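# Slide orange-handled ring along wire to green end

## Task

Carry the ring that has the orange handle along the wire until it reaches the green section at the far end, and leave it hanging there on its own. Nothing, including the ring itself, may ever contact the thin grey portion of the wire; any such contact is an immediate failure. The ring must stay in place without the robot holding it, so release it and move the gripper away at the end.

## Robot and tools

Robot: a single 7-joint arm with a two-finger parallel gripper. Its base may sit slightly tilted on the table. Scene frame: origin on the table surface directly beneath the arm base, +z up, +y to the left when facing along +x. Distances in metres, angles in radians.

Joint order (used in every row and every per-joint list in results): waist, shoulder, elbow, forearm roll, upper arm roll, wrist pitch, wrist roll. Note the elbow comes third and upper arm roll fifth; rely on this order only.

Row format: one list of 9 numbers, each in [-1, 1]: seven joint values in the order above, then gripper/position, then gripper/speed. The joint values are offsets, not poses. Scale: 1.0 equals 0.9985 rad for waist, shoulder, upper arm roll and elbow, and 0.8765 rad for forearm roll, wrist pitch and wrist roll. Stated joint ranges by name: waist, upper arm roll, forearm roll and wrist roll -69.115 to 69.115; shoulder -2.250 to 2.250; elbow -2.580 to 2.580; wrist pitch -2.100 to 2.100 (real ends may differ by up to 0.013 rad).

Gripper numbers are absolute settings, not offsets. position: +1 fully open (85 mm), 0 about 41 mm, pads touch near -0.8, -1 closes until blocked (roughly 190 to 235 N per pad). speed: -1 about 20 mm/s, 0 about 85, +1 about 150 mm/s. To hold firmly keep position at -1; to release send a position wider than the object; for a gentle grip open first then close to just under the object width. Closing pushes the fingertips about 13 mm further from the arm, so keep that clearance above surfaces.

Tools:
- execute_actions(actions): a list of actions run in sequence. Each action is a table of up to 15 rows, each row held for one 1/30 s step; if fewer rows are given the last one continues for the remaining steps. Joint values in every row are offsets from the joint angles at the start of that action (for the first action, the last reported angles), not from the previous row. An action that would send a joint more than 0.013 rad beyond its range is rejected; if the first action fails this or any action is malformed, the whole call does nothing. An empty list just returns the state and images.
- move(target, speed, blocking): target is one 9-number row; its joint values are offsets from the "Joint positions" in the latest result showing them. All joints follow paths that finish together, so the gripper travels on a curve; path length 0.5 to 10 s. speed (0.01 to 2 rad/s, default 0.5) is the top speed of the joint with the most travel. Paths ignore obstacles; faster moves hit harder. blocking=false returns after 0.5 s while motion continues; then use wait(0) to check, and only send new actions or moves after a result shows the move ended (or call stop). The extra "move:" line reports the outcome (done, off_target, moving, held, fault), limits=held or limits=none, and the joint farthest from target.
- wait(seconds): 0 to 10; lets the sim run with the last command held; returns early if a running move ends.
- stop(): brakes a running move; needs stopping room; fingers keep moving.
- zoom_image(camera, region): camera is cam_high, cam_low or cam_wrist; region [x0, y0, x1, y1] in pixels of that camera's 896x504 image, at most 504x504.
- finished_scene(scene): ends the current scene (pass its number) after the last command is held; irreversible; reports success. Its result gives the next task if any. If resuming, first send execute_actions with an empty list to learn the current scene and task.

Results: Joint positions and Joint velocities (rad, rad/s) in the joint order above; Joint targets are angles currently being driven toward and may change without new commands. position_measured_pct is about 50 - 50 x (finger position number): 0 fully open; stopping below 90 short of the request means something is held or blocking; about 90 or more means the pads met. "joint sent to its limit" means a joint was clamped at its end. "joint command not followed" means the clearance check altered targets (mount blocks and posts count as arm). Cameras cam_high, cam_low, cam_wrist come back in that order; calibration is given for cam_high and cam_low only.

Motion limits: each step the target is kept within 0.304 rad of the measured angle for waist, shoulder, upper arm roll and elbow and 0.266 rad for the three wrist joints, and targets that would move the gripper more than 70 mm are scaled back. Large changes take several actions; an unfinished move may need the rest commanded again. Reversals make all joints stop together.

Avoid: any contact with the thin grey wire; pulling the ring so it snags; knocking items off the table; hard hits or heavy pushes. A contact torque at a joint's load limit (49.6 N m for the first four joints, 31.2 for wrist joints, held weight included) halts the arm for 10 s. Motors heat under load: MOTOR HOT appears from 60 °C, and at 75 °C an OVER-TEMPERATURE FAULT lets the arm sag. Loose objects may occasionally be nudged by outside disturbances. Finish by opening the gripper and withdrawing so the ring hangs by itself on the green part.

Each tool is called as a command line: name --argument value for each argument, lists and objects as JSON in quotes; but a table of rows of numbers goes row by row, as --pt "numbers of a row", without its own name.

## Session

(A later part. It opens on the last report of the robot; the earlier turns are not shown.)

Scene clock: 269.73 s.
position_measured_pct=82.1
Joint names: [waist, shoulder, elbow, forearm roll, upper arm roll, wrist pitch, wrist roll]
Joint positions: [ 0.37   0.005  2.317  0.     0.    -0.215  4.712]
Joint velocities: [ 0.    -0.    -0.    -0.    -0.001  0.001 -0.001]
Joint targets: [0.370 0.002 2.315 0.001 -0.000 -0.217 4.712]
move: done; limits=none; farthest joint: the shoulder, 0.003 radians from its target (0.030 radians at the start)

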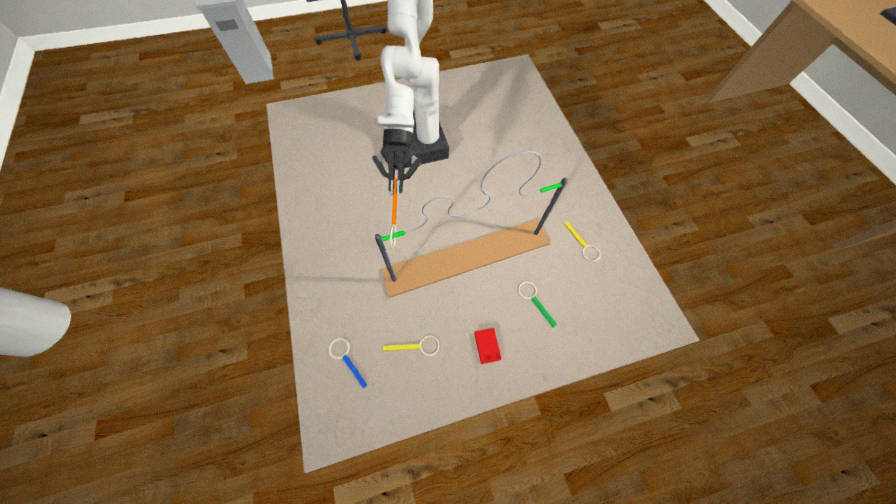

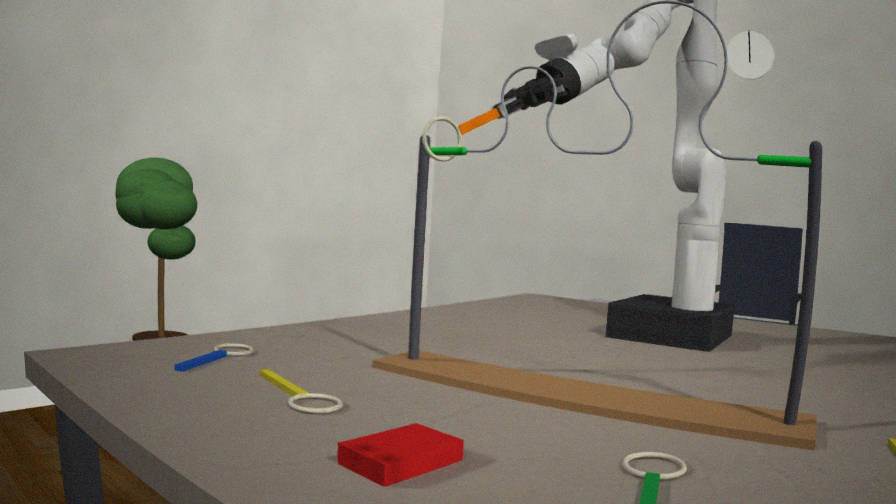

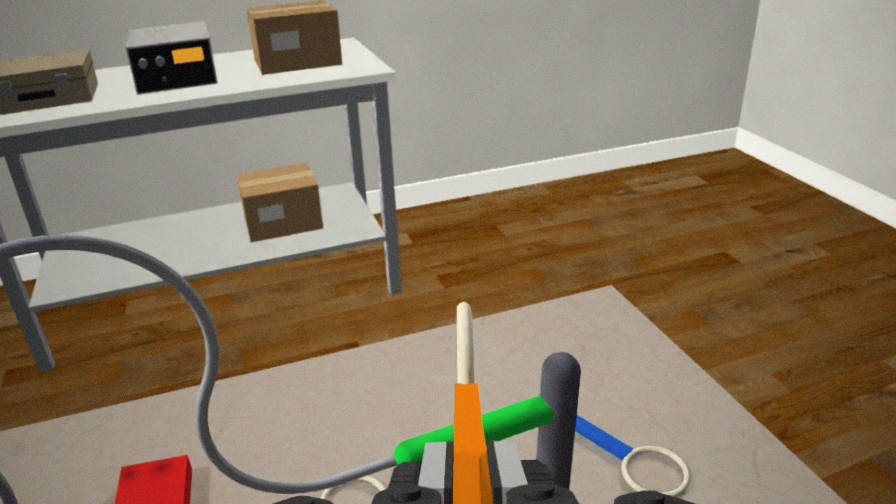

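execute_actions --actions '[[[0,-0.003,-0.002,0,0,-0.016,0,-0.66,-1]],[[0,0,0,0,0,0.02,0,-0.66,-1]],[[0,0,0,0,0,0.03,0,-0.8,-1]]]'

zoom_image --camera "cam_low" --region '[400, 90, 520, 210]'

zoom_image --camera "cam_high" --region '[360, 180, 460, 280]'

move --target '[0,0,0,0,0,0,0.5,-0.8,-1]'

zoom_image --camera "cam_low" --region '[400, 90, 520, 210]'

zoom_image --camera "cam_high" --region '[360, 180, 460, 280]'

Scene clock: 280.73 s.
position_measured_pct=83.7
Joint names: [waist, shoulder, elbow, forearm roll, upper arm roll, wrist pitch, wrist roll]
Joint positions: [ 0.37   0.005  2.318  0.     0.    -0.182  4.712]
Joint velocities: [ 0.    -0.    -0.     0.001  0.     0.001  0.   ]
Joint targets: [0.370 0.005 2.318 0.000 0.000 -0.182 4.712]

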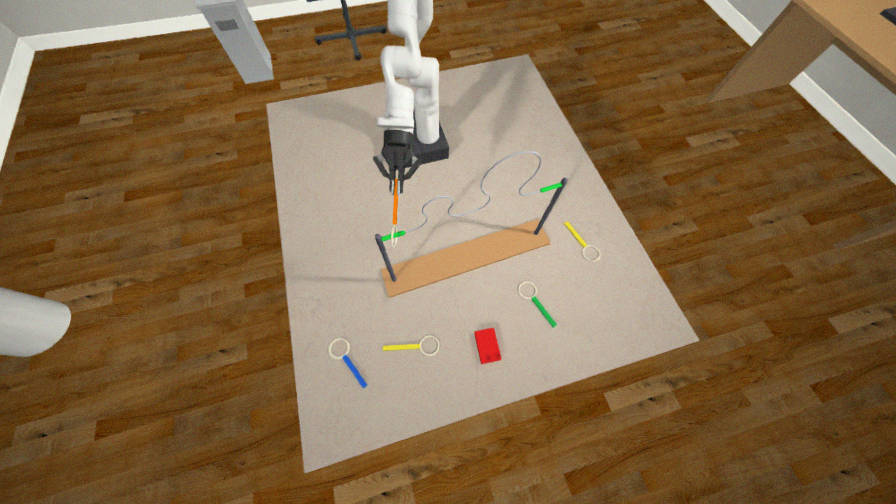

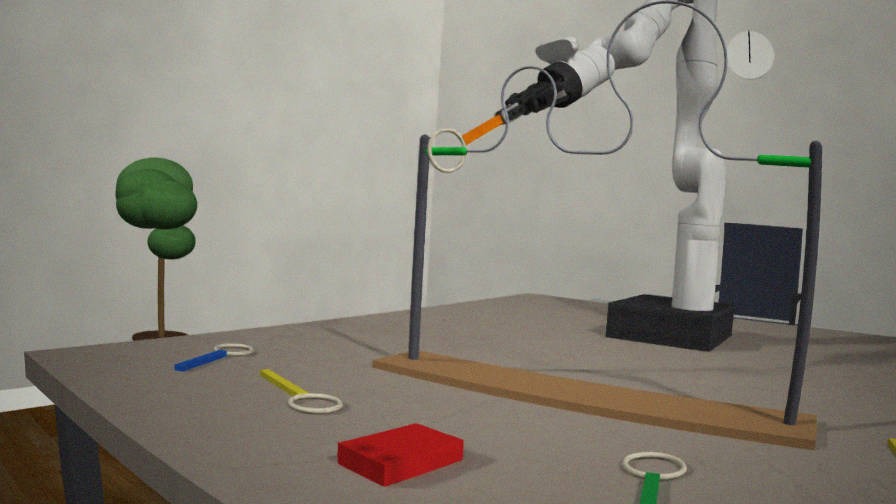

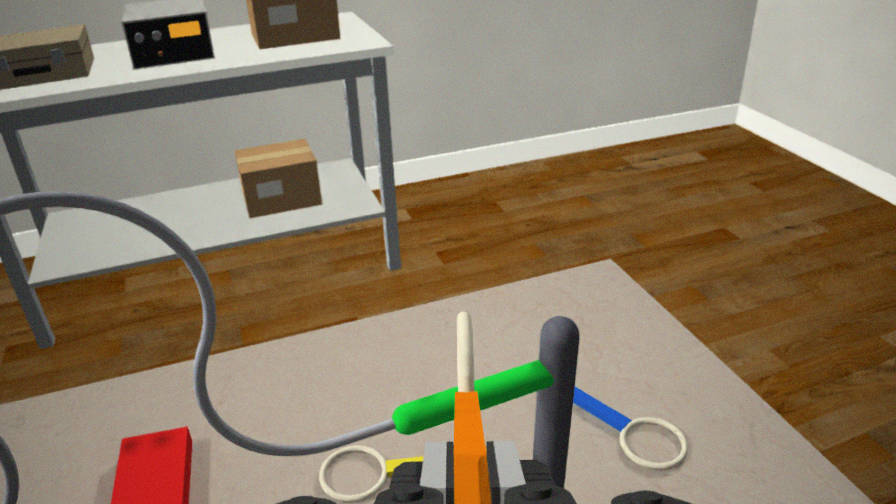

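Region (400, 90, 520, 210) of cam_low's 896x504 image, scaled by 4.200, with more detail than that image has.

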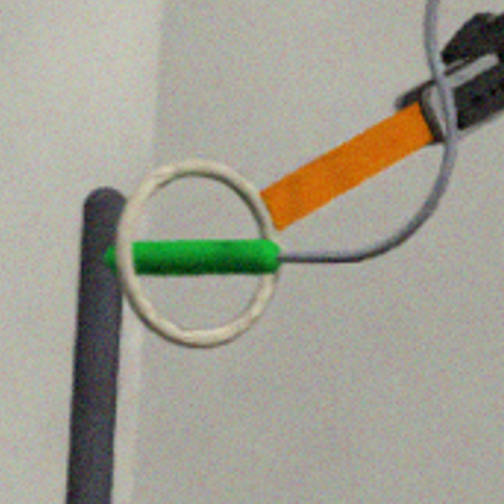

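Region (360, 180, 460, 280) of cam_high's 896x504 image, scaled by 5.040, with more detail than that image has.

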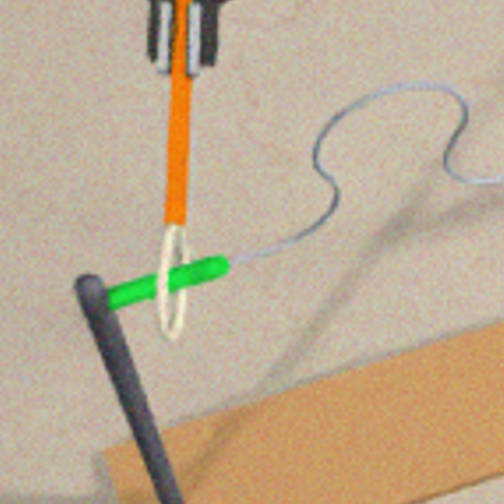

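Scene clock: 282.13 s.
position_measured_pct=83.7
Joint names: [waist, shoulder, elbow, forearm roll, upper arm roll, wrist pitch, wrist roll]
Joint positions: [ 0.37   0.005  2.318  0.     0.    -0.182  5.15 ]
Joint velocities: [ 0.     0.    -0.001  0.001 -0.001  0.     0.002]
Joint targets: [0.370 0.005 2.318 0.000 0.000 -0.182 5.150]
move: done; limits=none; farthest joint: the waist, 0.000 radians from its target (0.000 radians at the start)

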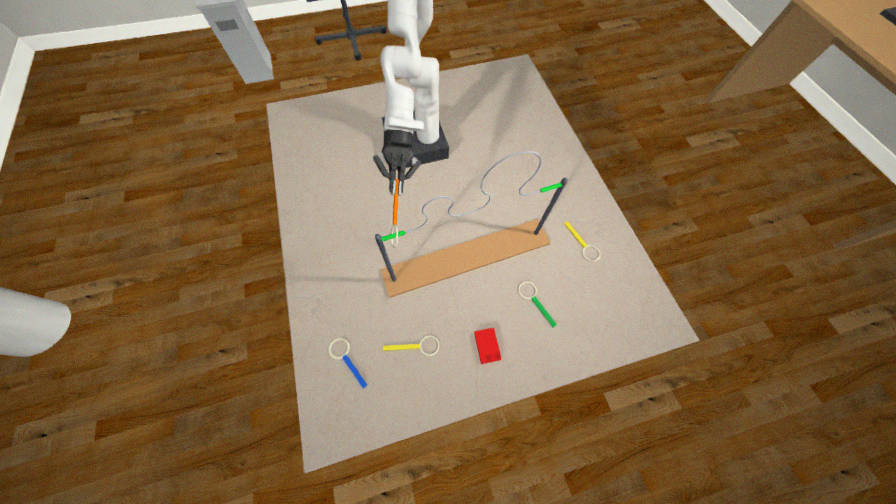

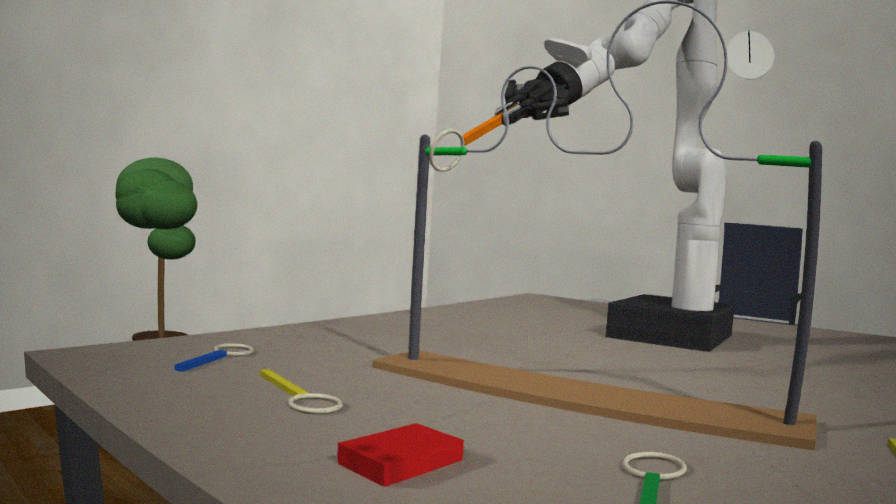

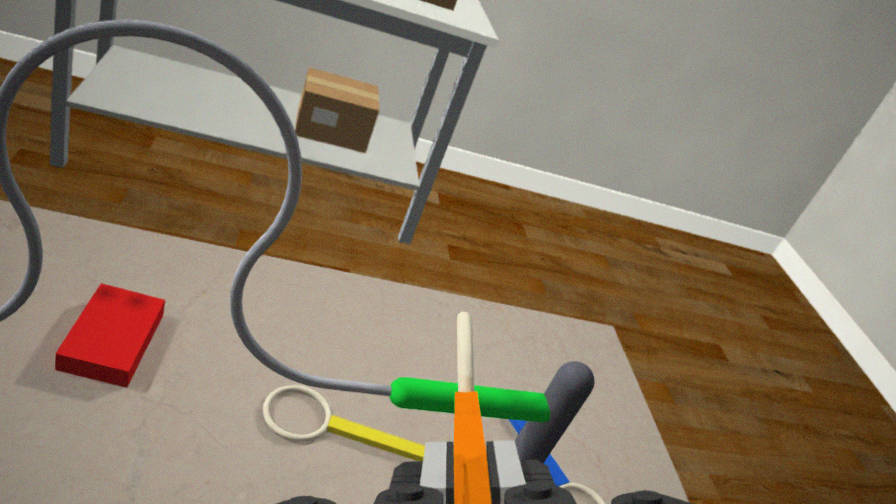

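Region (400, 90, 520, 210) of cam_low's 896x504 image, scaled by 4.200, with more detail than that image has.

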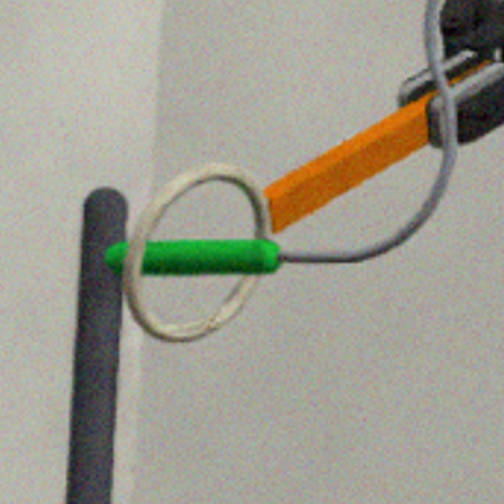

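Region (360, 180, 460, 280) of cam_high's 896x504 image, scaled by 5.040, with more detail than that image has.

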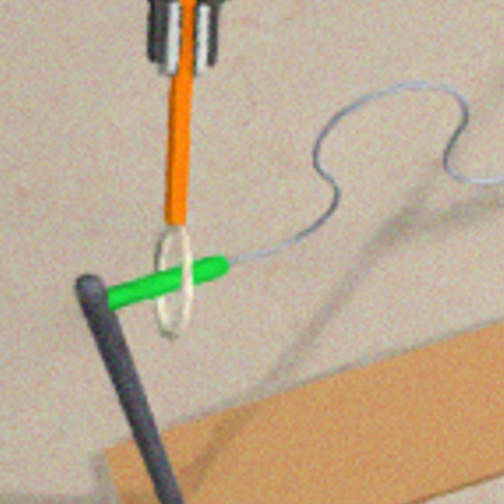

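move --target '[-0.0556,-0.0367,0.0388,0,0,0,-0.26,-0.8,-1]' --speed 0.3

move --target '[-0.0438,-0.0257,0.025,0,0,0,-0.08,-0.8,-1]' --speed 0.1

zoom_image --camera "cam_low" --region '[440, 40, 590, 190]'

zoom_image --camera "cam_high" --region '[380, 170, 480, 270]'

Scene clock: 321.10 s.
position_measured_pct=83.7
Joint names: [waist, shoulder, elbow, forearm roll, upper arm roll, wrist pitch, wrist roll]
Joint positions: [ 0.315 -0.031  2.357  0.     0.    -0.182  4.923]
Joint velocities: [-0.001 -0.001  0.    -0.     0.001 -0.    -0.001]
Joint targets: [0.314 -0.032 2.357 0.000 0.000 -0.182 4.922]
move: done; limits=none; farthest joint: the waist, 0.000 radians from its target (0.055 radians at the start)

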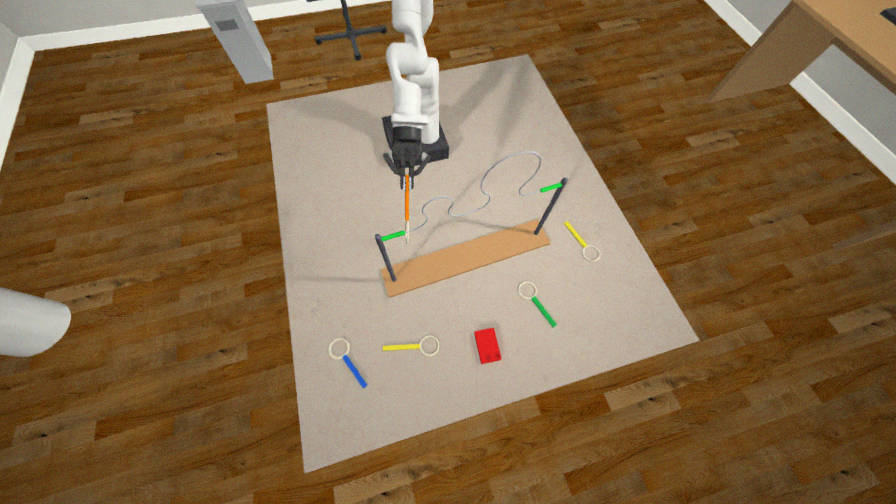

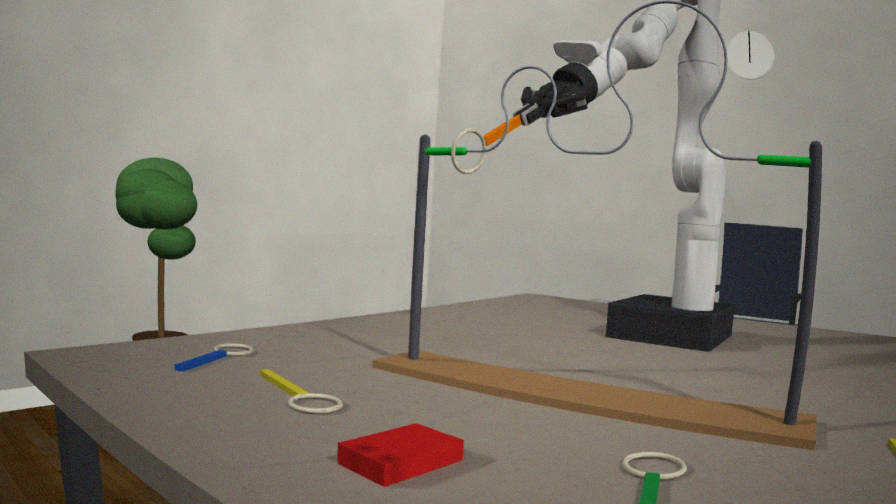

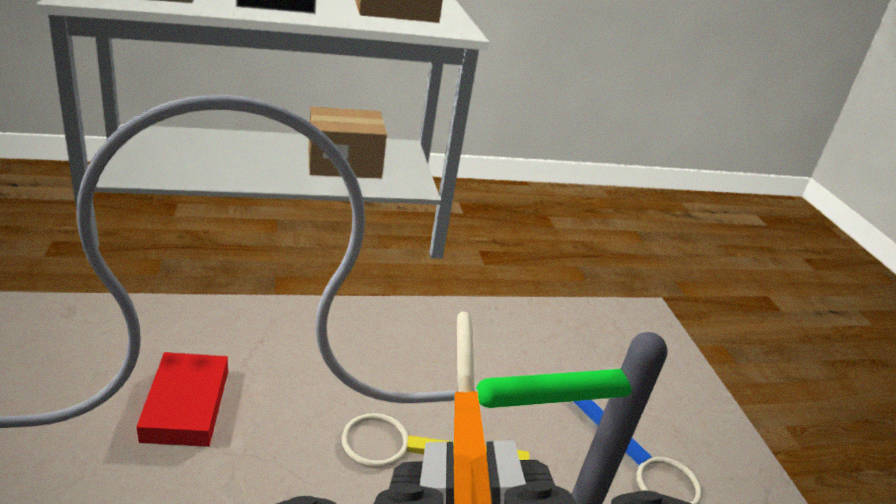

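Scene clock: 322.17 s.
position_measured_pct=83.7
Joint names: [waist, shoulder, elbow, forearm roll, upper arm roll, wrist pitch, wrist roll]
Joint positions: [ 0.271 -0.057  2.382  0.     0.    -0.182  4.853]
Joint velocities: [-0.002 -0.003 -0.     0.     0.     0.    -0.001]
Joint targets: [0.271 -0.057 2.382 0.000 0.000 -0.182 4.852]
move: done; limits=none; farthest joint: the waist, 0.000 radians from its target (0.043 radians at the start)

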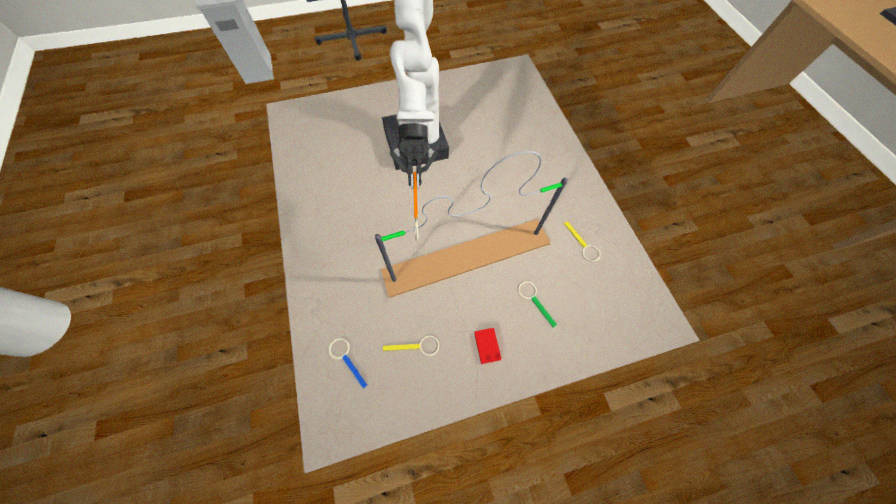

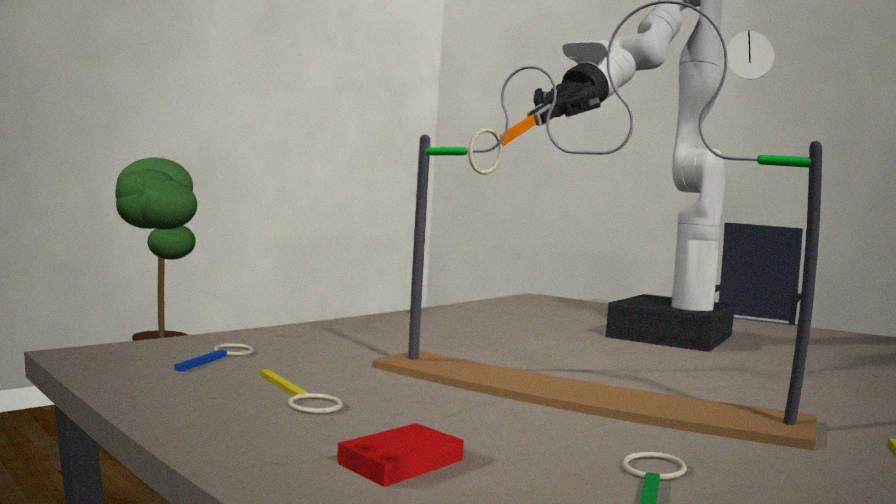

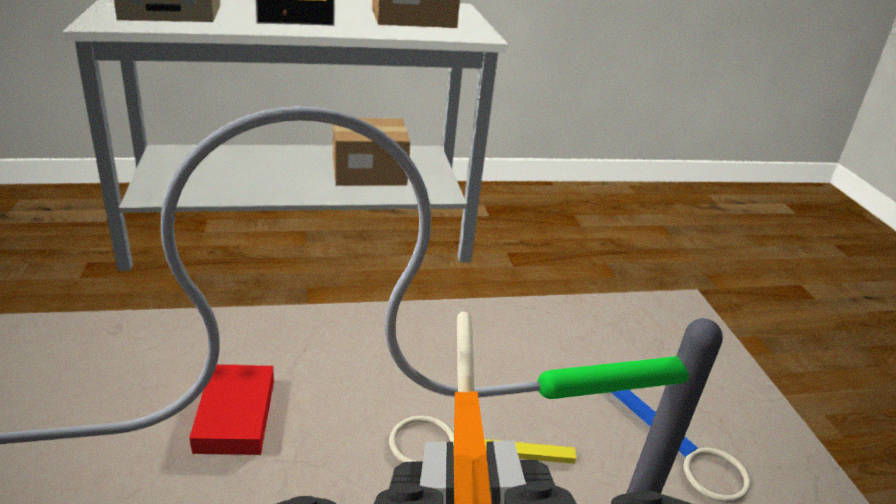

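Region (440, 40, 590, 190) of cam_low's 896x504 image, scaled by 3.360, with more detail than that image has.

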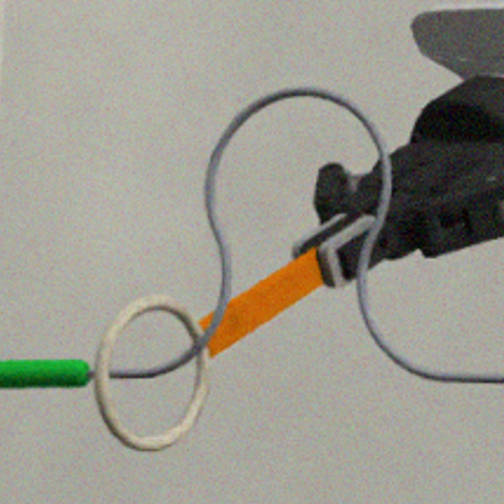

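Region (380, 170, 480, 270) of cam_high's 896x504 image, scaled by 5.040, with more detail than that image has.

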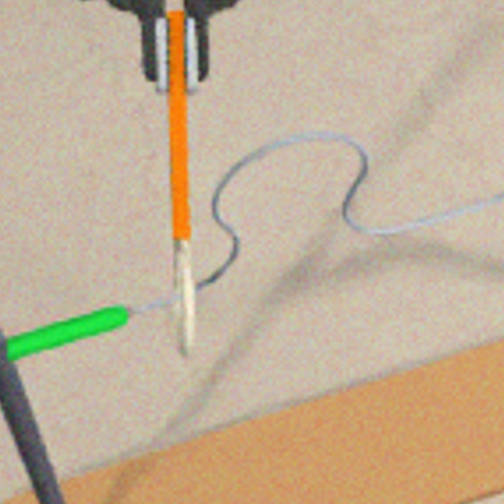

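move --target '[-0.027,-0.028,0.015,0,0,0,-0.55,-0.8,-1]' --speed 0.8

move --target '[-0.022,-0.035,0.011,0,0,0,-0.696,-0.8,-1]' --speed 0.8

move --target '[-0.009,-0.035,0.004,0,0,0,-0.64,-0.8,-1]' --speed 0.8

zoom_image --camera "cam_low" --region '[440, 40, 590, 190]'

zoom_image --camera "cam_high" --region '[380, 170, 480, 270]'

Scene clock: 332.73 s.
position_measured_pct=83.7
Joint names: [waist, shoulder, elbow, forearm roll, upper arm roll, wrist pitch, wrist roll]
Joint positions: [ 0.244 -0.085  2.397  0.     0.    -0.182  4.371]
Joint velocities: [-0.001 -0.    -0.    -0.     0.    -0.    -0.001]
Joint targets: [0.244 -0.085 2.397 0.000 0.000 -0.182 4.370]
move: done; limits=none; farthest joint: the waist, 0.000 radians from its target (0.027 radians at the start)

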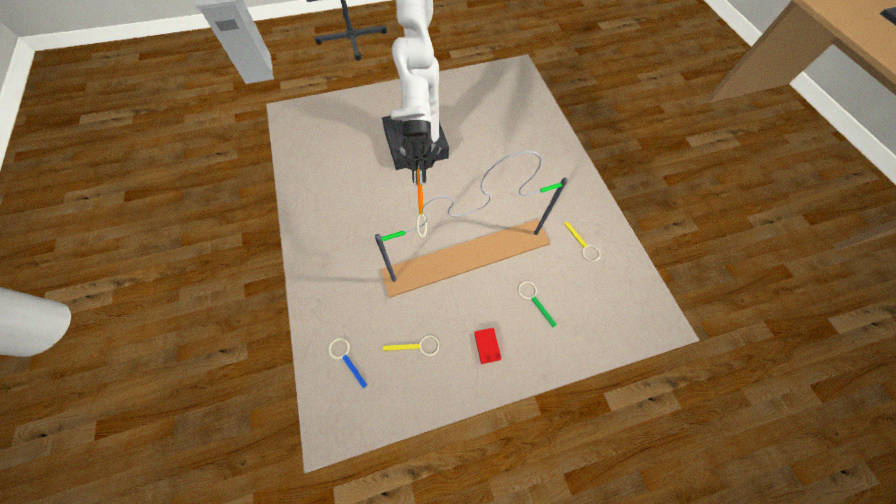

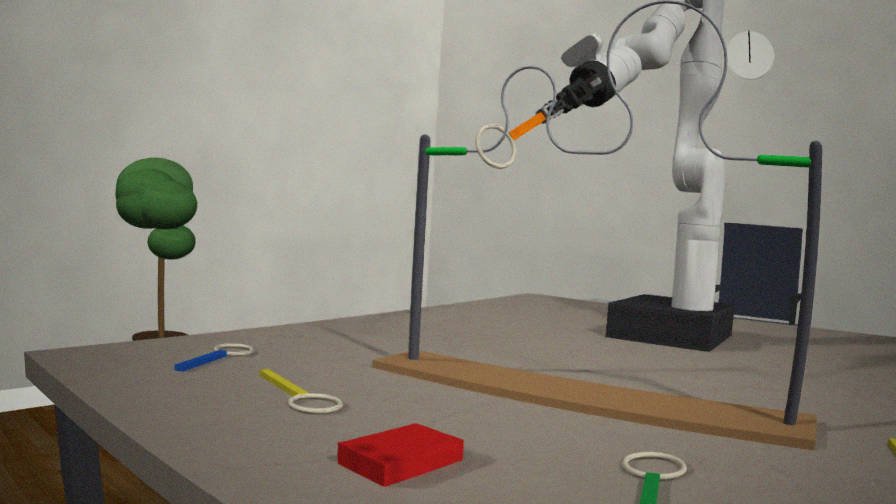

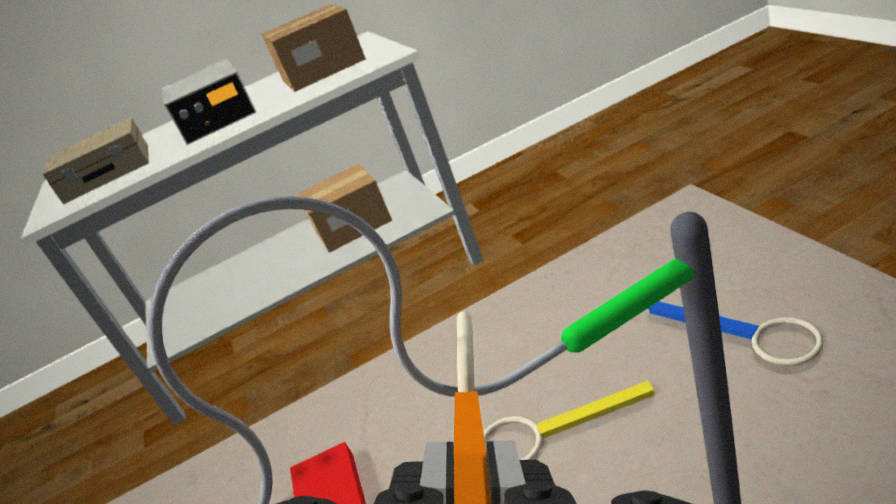

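Scene clock: 334.10 s.
position_measured_pct=83.7
Joint names: [waist, shoulder, elbow, forearm roll, upper arm roll, wrist pitch, wrist roll]
Joint positions: [ 0.222 -0.12   2.408  0.     0.    -0.182  3.761]
Joint velocities: [-0.    -0.001 -0.001 -0.    -0.001  0.    -0.001]
Joint targets: [0.222 -0.120 2.408 0.000 0.000 -0.182 3.760]
move: done; limits=none; farthest joint: the waist, 0.000 radians from its target (0.022 radians at the start)

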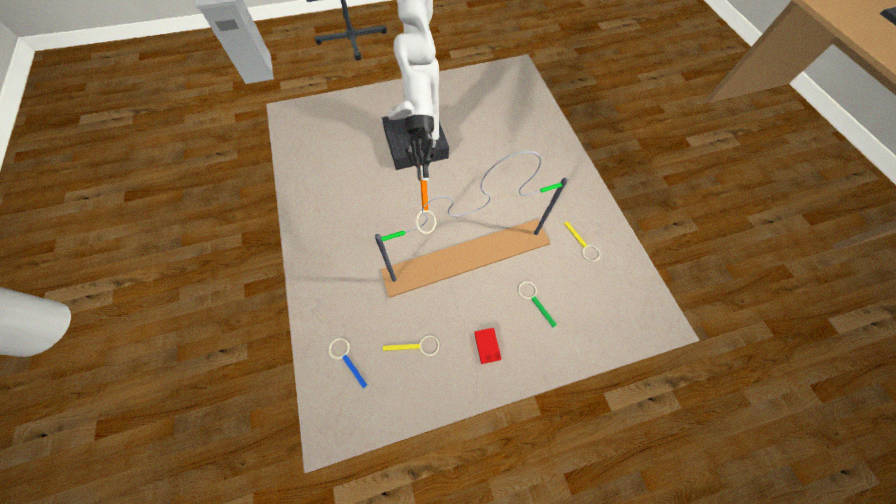

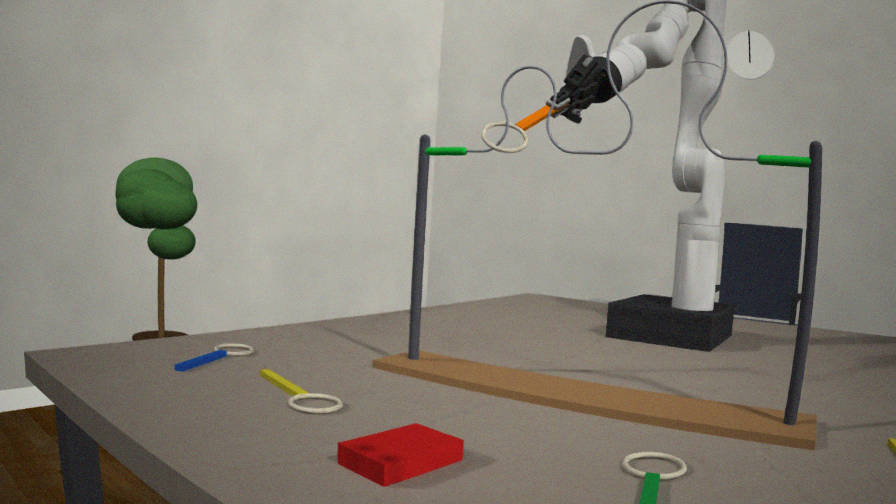

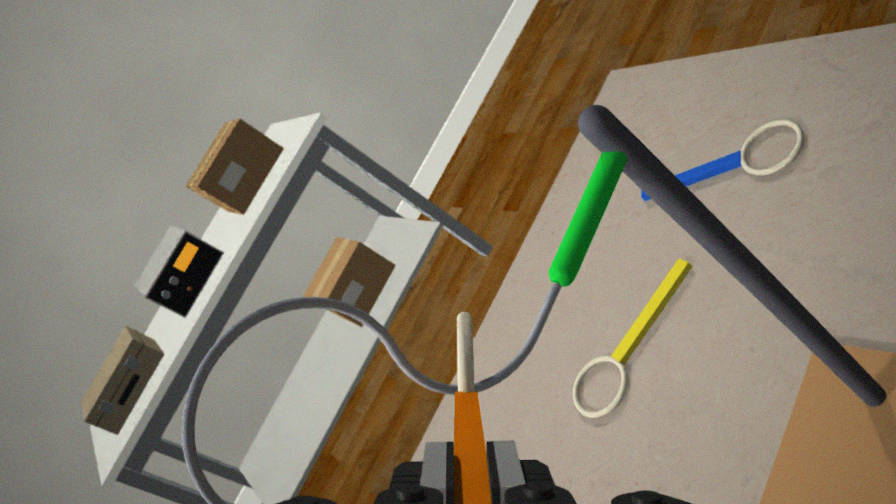

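Scene clock: 335.40 s.
position_measured_pct=83.7
Joint names: [waist, shoulder, elbow, forearm roll, upper arm roll, wrist pitch, wrist roll]
Joint positions: [ 0.213 -0.155  2.412  0.     0.    -0.182  3.2  ]
Joint velocities: [-0.    -0.001  0.001  0.     0.    -0.    -0.001]
Joint targets: [0.213 -0.155 2.412 0.000 0.000 -0.182 3.200]
move: done; limits=none; farthest joint: the waist, 0.000 radians from its target (0.009 radians at the start)

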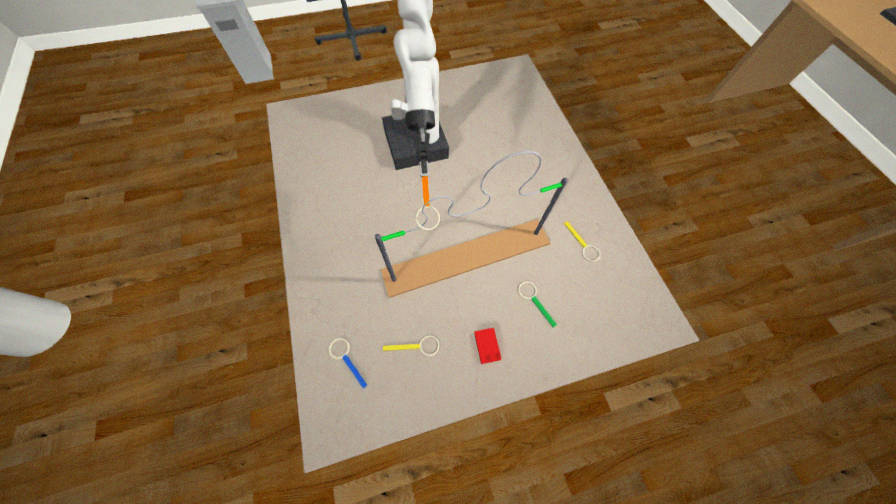

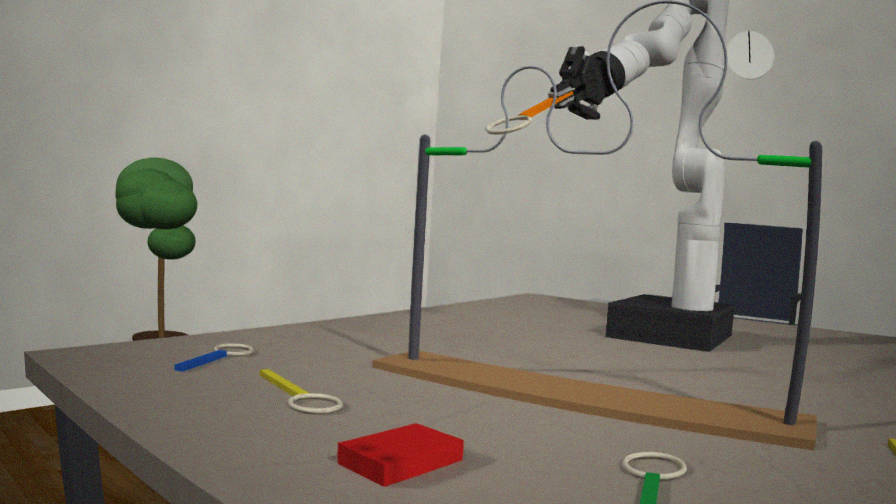

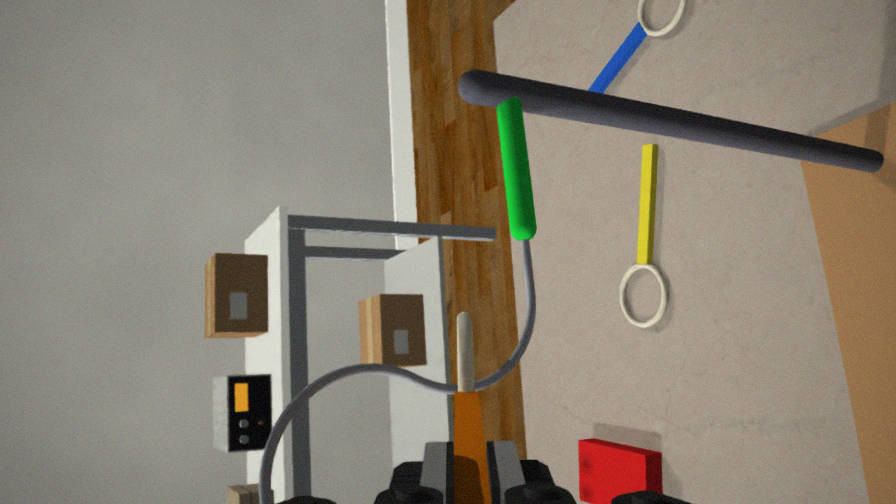

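Region (440, 40, 590, 190) of cam_low's 896x504 image, scaled by 3.360, with more detail than that image has.

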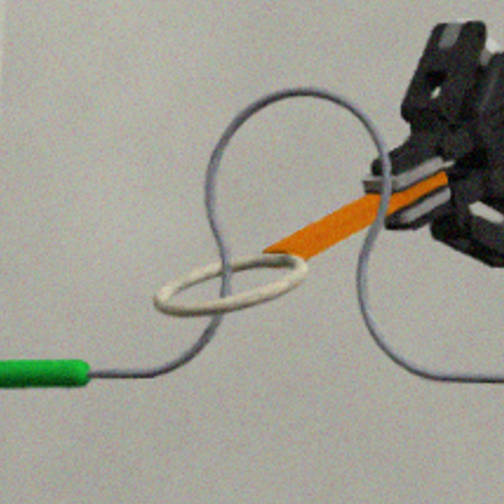

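Region (380, 170, 480, 270) of cam_high's 896x504 image, scaled by 5.040, with more detail than that image has.

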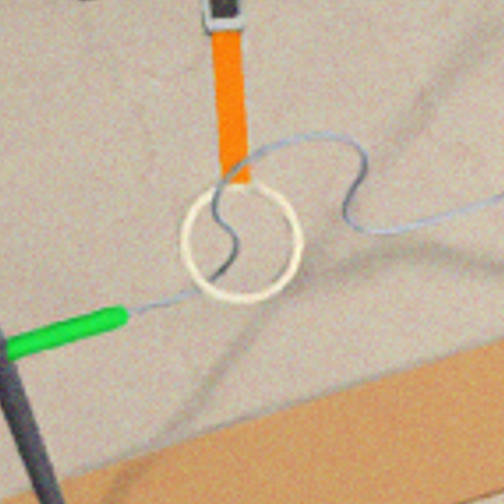

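move --target '[0.021,-0.0536,-0.0135,0,0,0,-0.114,-0.8,-1]' --speed 0.12

move --target '[-0.02,-0.0536,0.002,0,0,0,0.97,-0.8,-1]' --speed 0.9

zoom_image --camera "cam_low" --region '[440, 40, 590, 190]'

zoom_image --camera "cam_high" --region '[380, 170, 480, 270]'

Scene clock: 358.23 s.
position_measured_pct=83.7
Joint names: [waist, shoulder, elbow, forearm roll, upper arm roll, wrist pitch, wrist roll]
Joint positions: [ 0.234 -0.208  2.398  0.     0.    -0.182  3.1  ]
Joint velocities: [ 0.001 -0.002  0.001 -0.    -0.001  0.    -0.002]
Joint targets: [0.234 -0.208 2.398 0.000 0.000 -0.182 3.100]
move: done; limits=none; farthest joint: the shoulder, 0.001 radians from its target (0.054 radians at the start)

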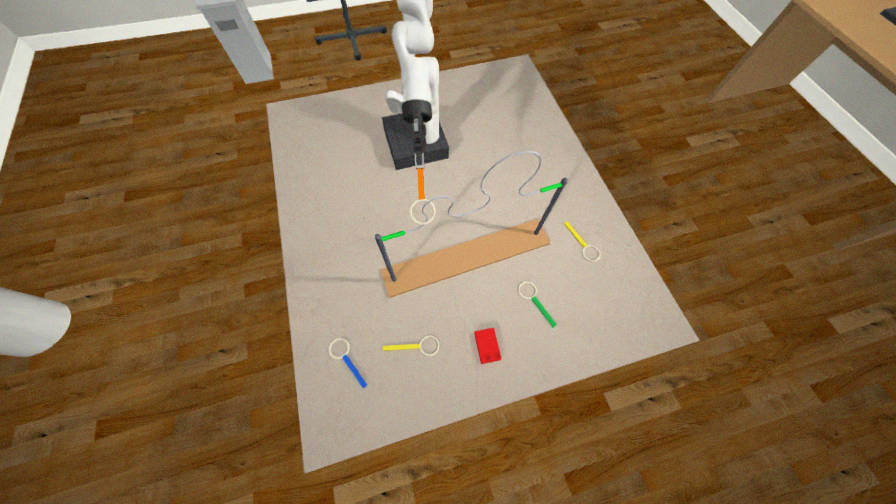

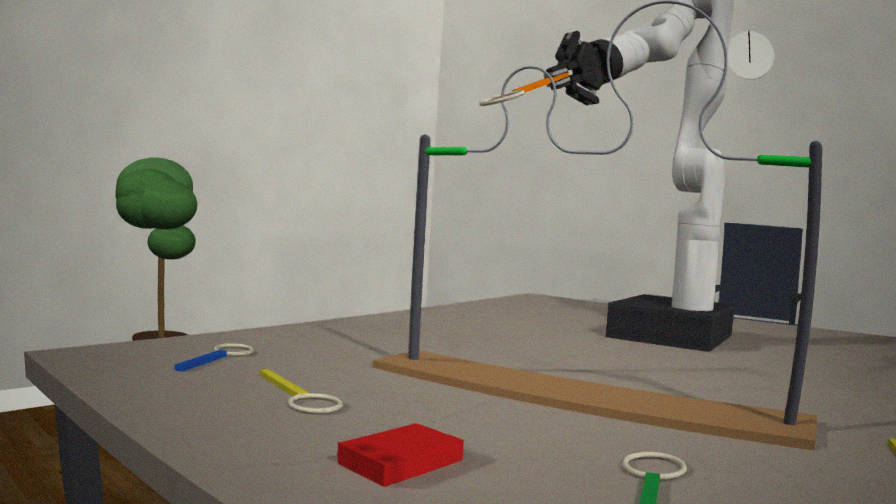

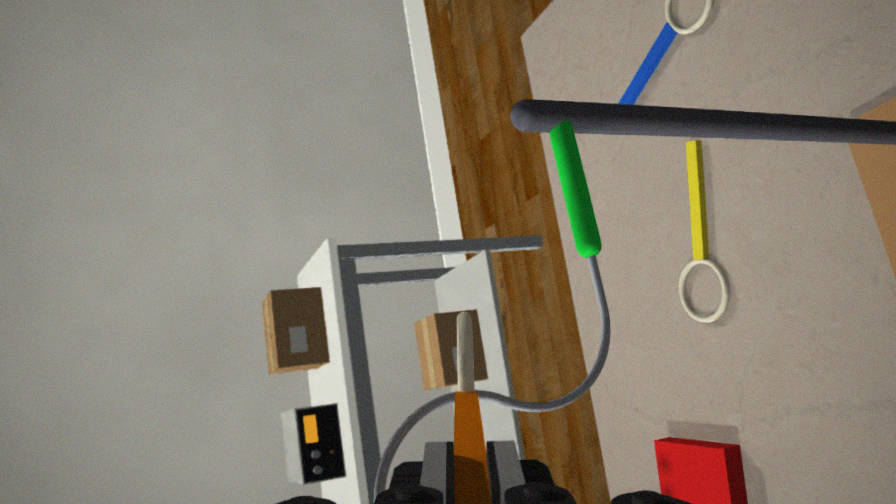

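Scene clock: 359.80 s.
position_measured_pct=83.7
Joint names: [waist, shoulder, elbow, forearm roll, upper arm roll, wrist pitch, wrist roll]
Joint positions: [ 0.214 -0.261  2.4    0.     0.    -0.182  3.95 ]
Joint velocities: [-0.     0.    -0.    -0.001 -0.001  0.     0.001]
Joint targets: [0.214 -0.261 2.400 0.000 0.000 -0.182 3.950]
move: done; limits=none; farthest joint: the waist, 0.000 radians from its target (0.020 radians at the start)

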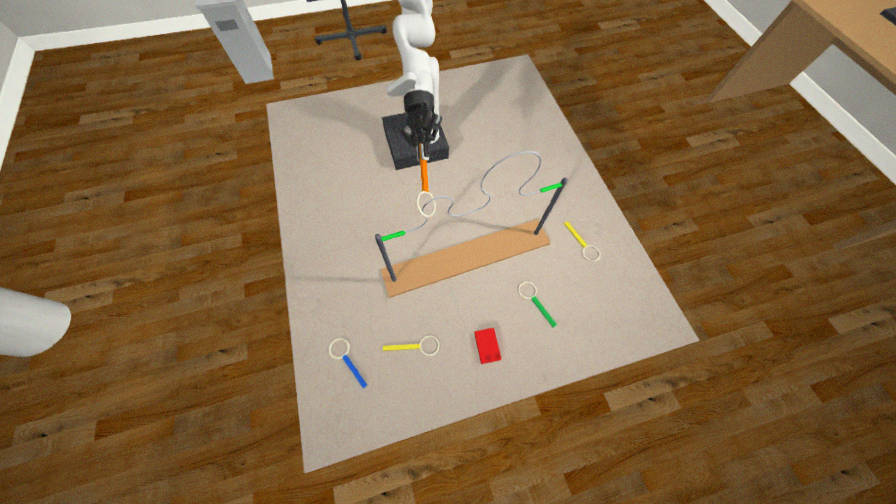

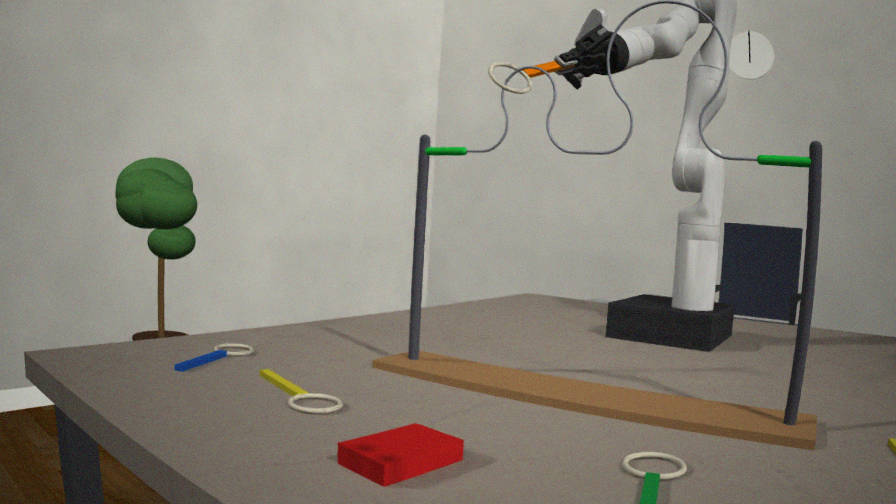

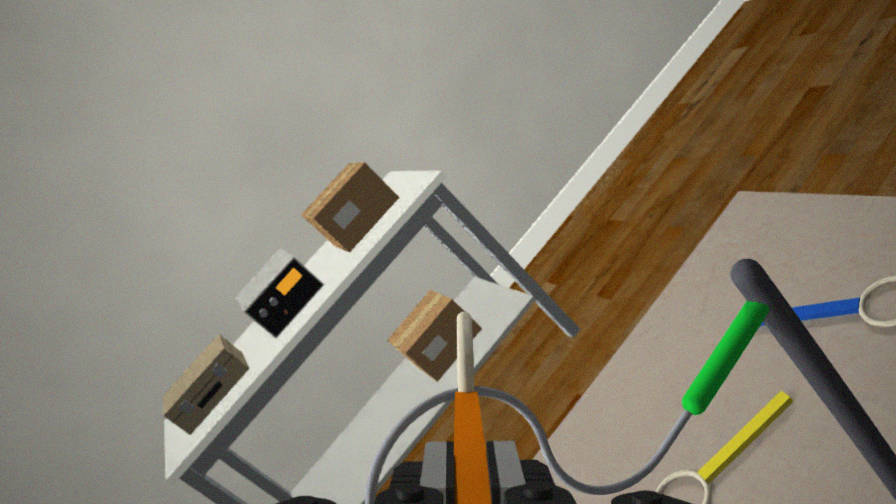

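Region (440, 40, 590, 190) of cam_low's 896x504 image, scaled by 3.360, with more detail than that image has.

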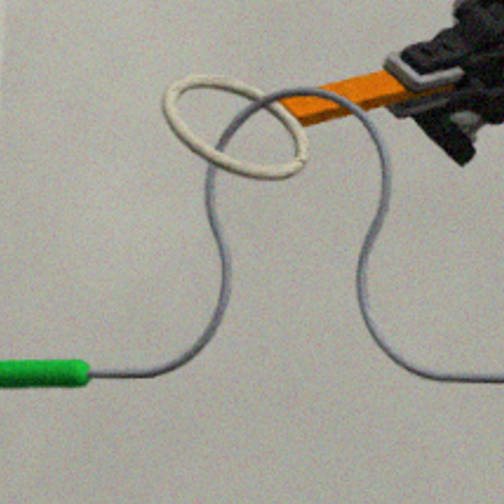

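Region (380, 170, 480, 270) of cam_high's 896x504 image, scaled by 5.040, with more detail than that image has.

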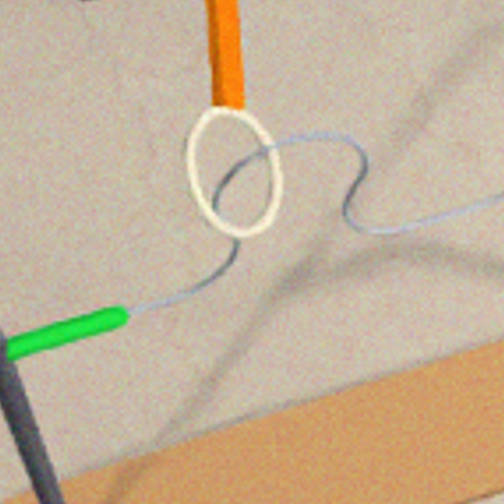

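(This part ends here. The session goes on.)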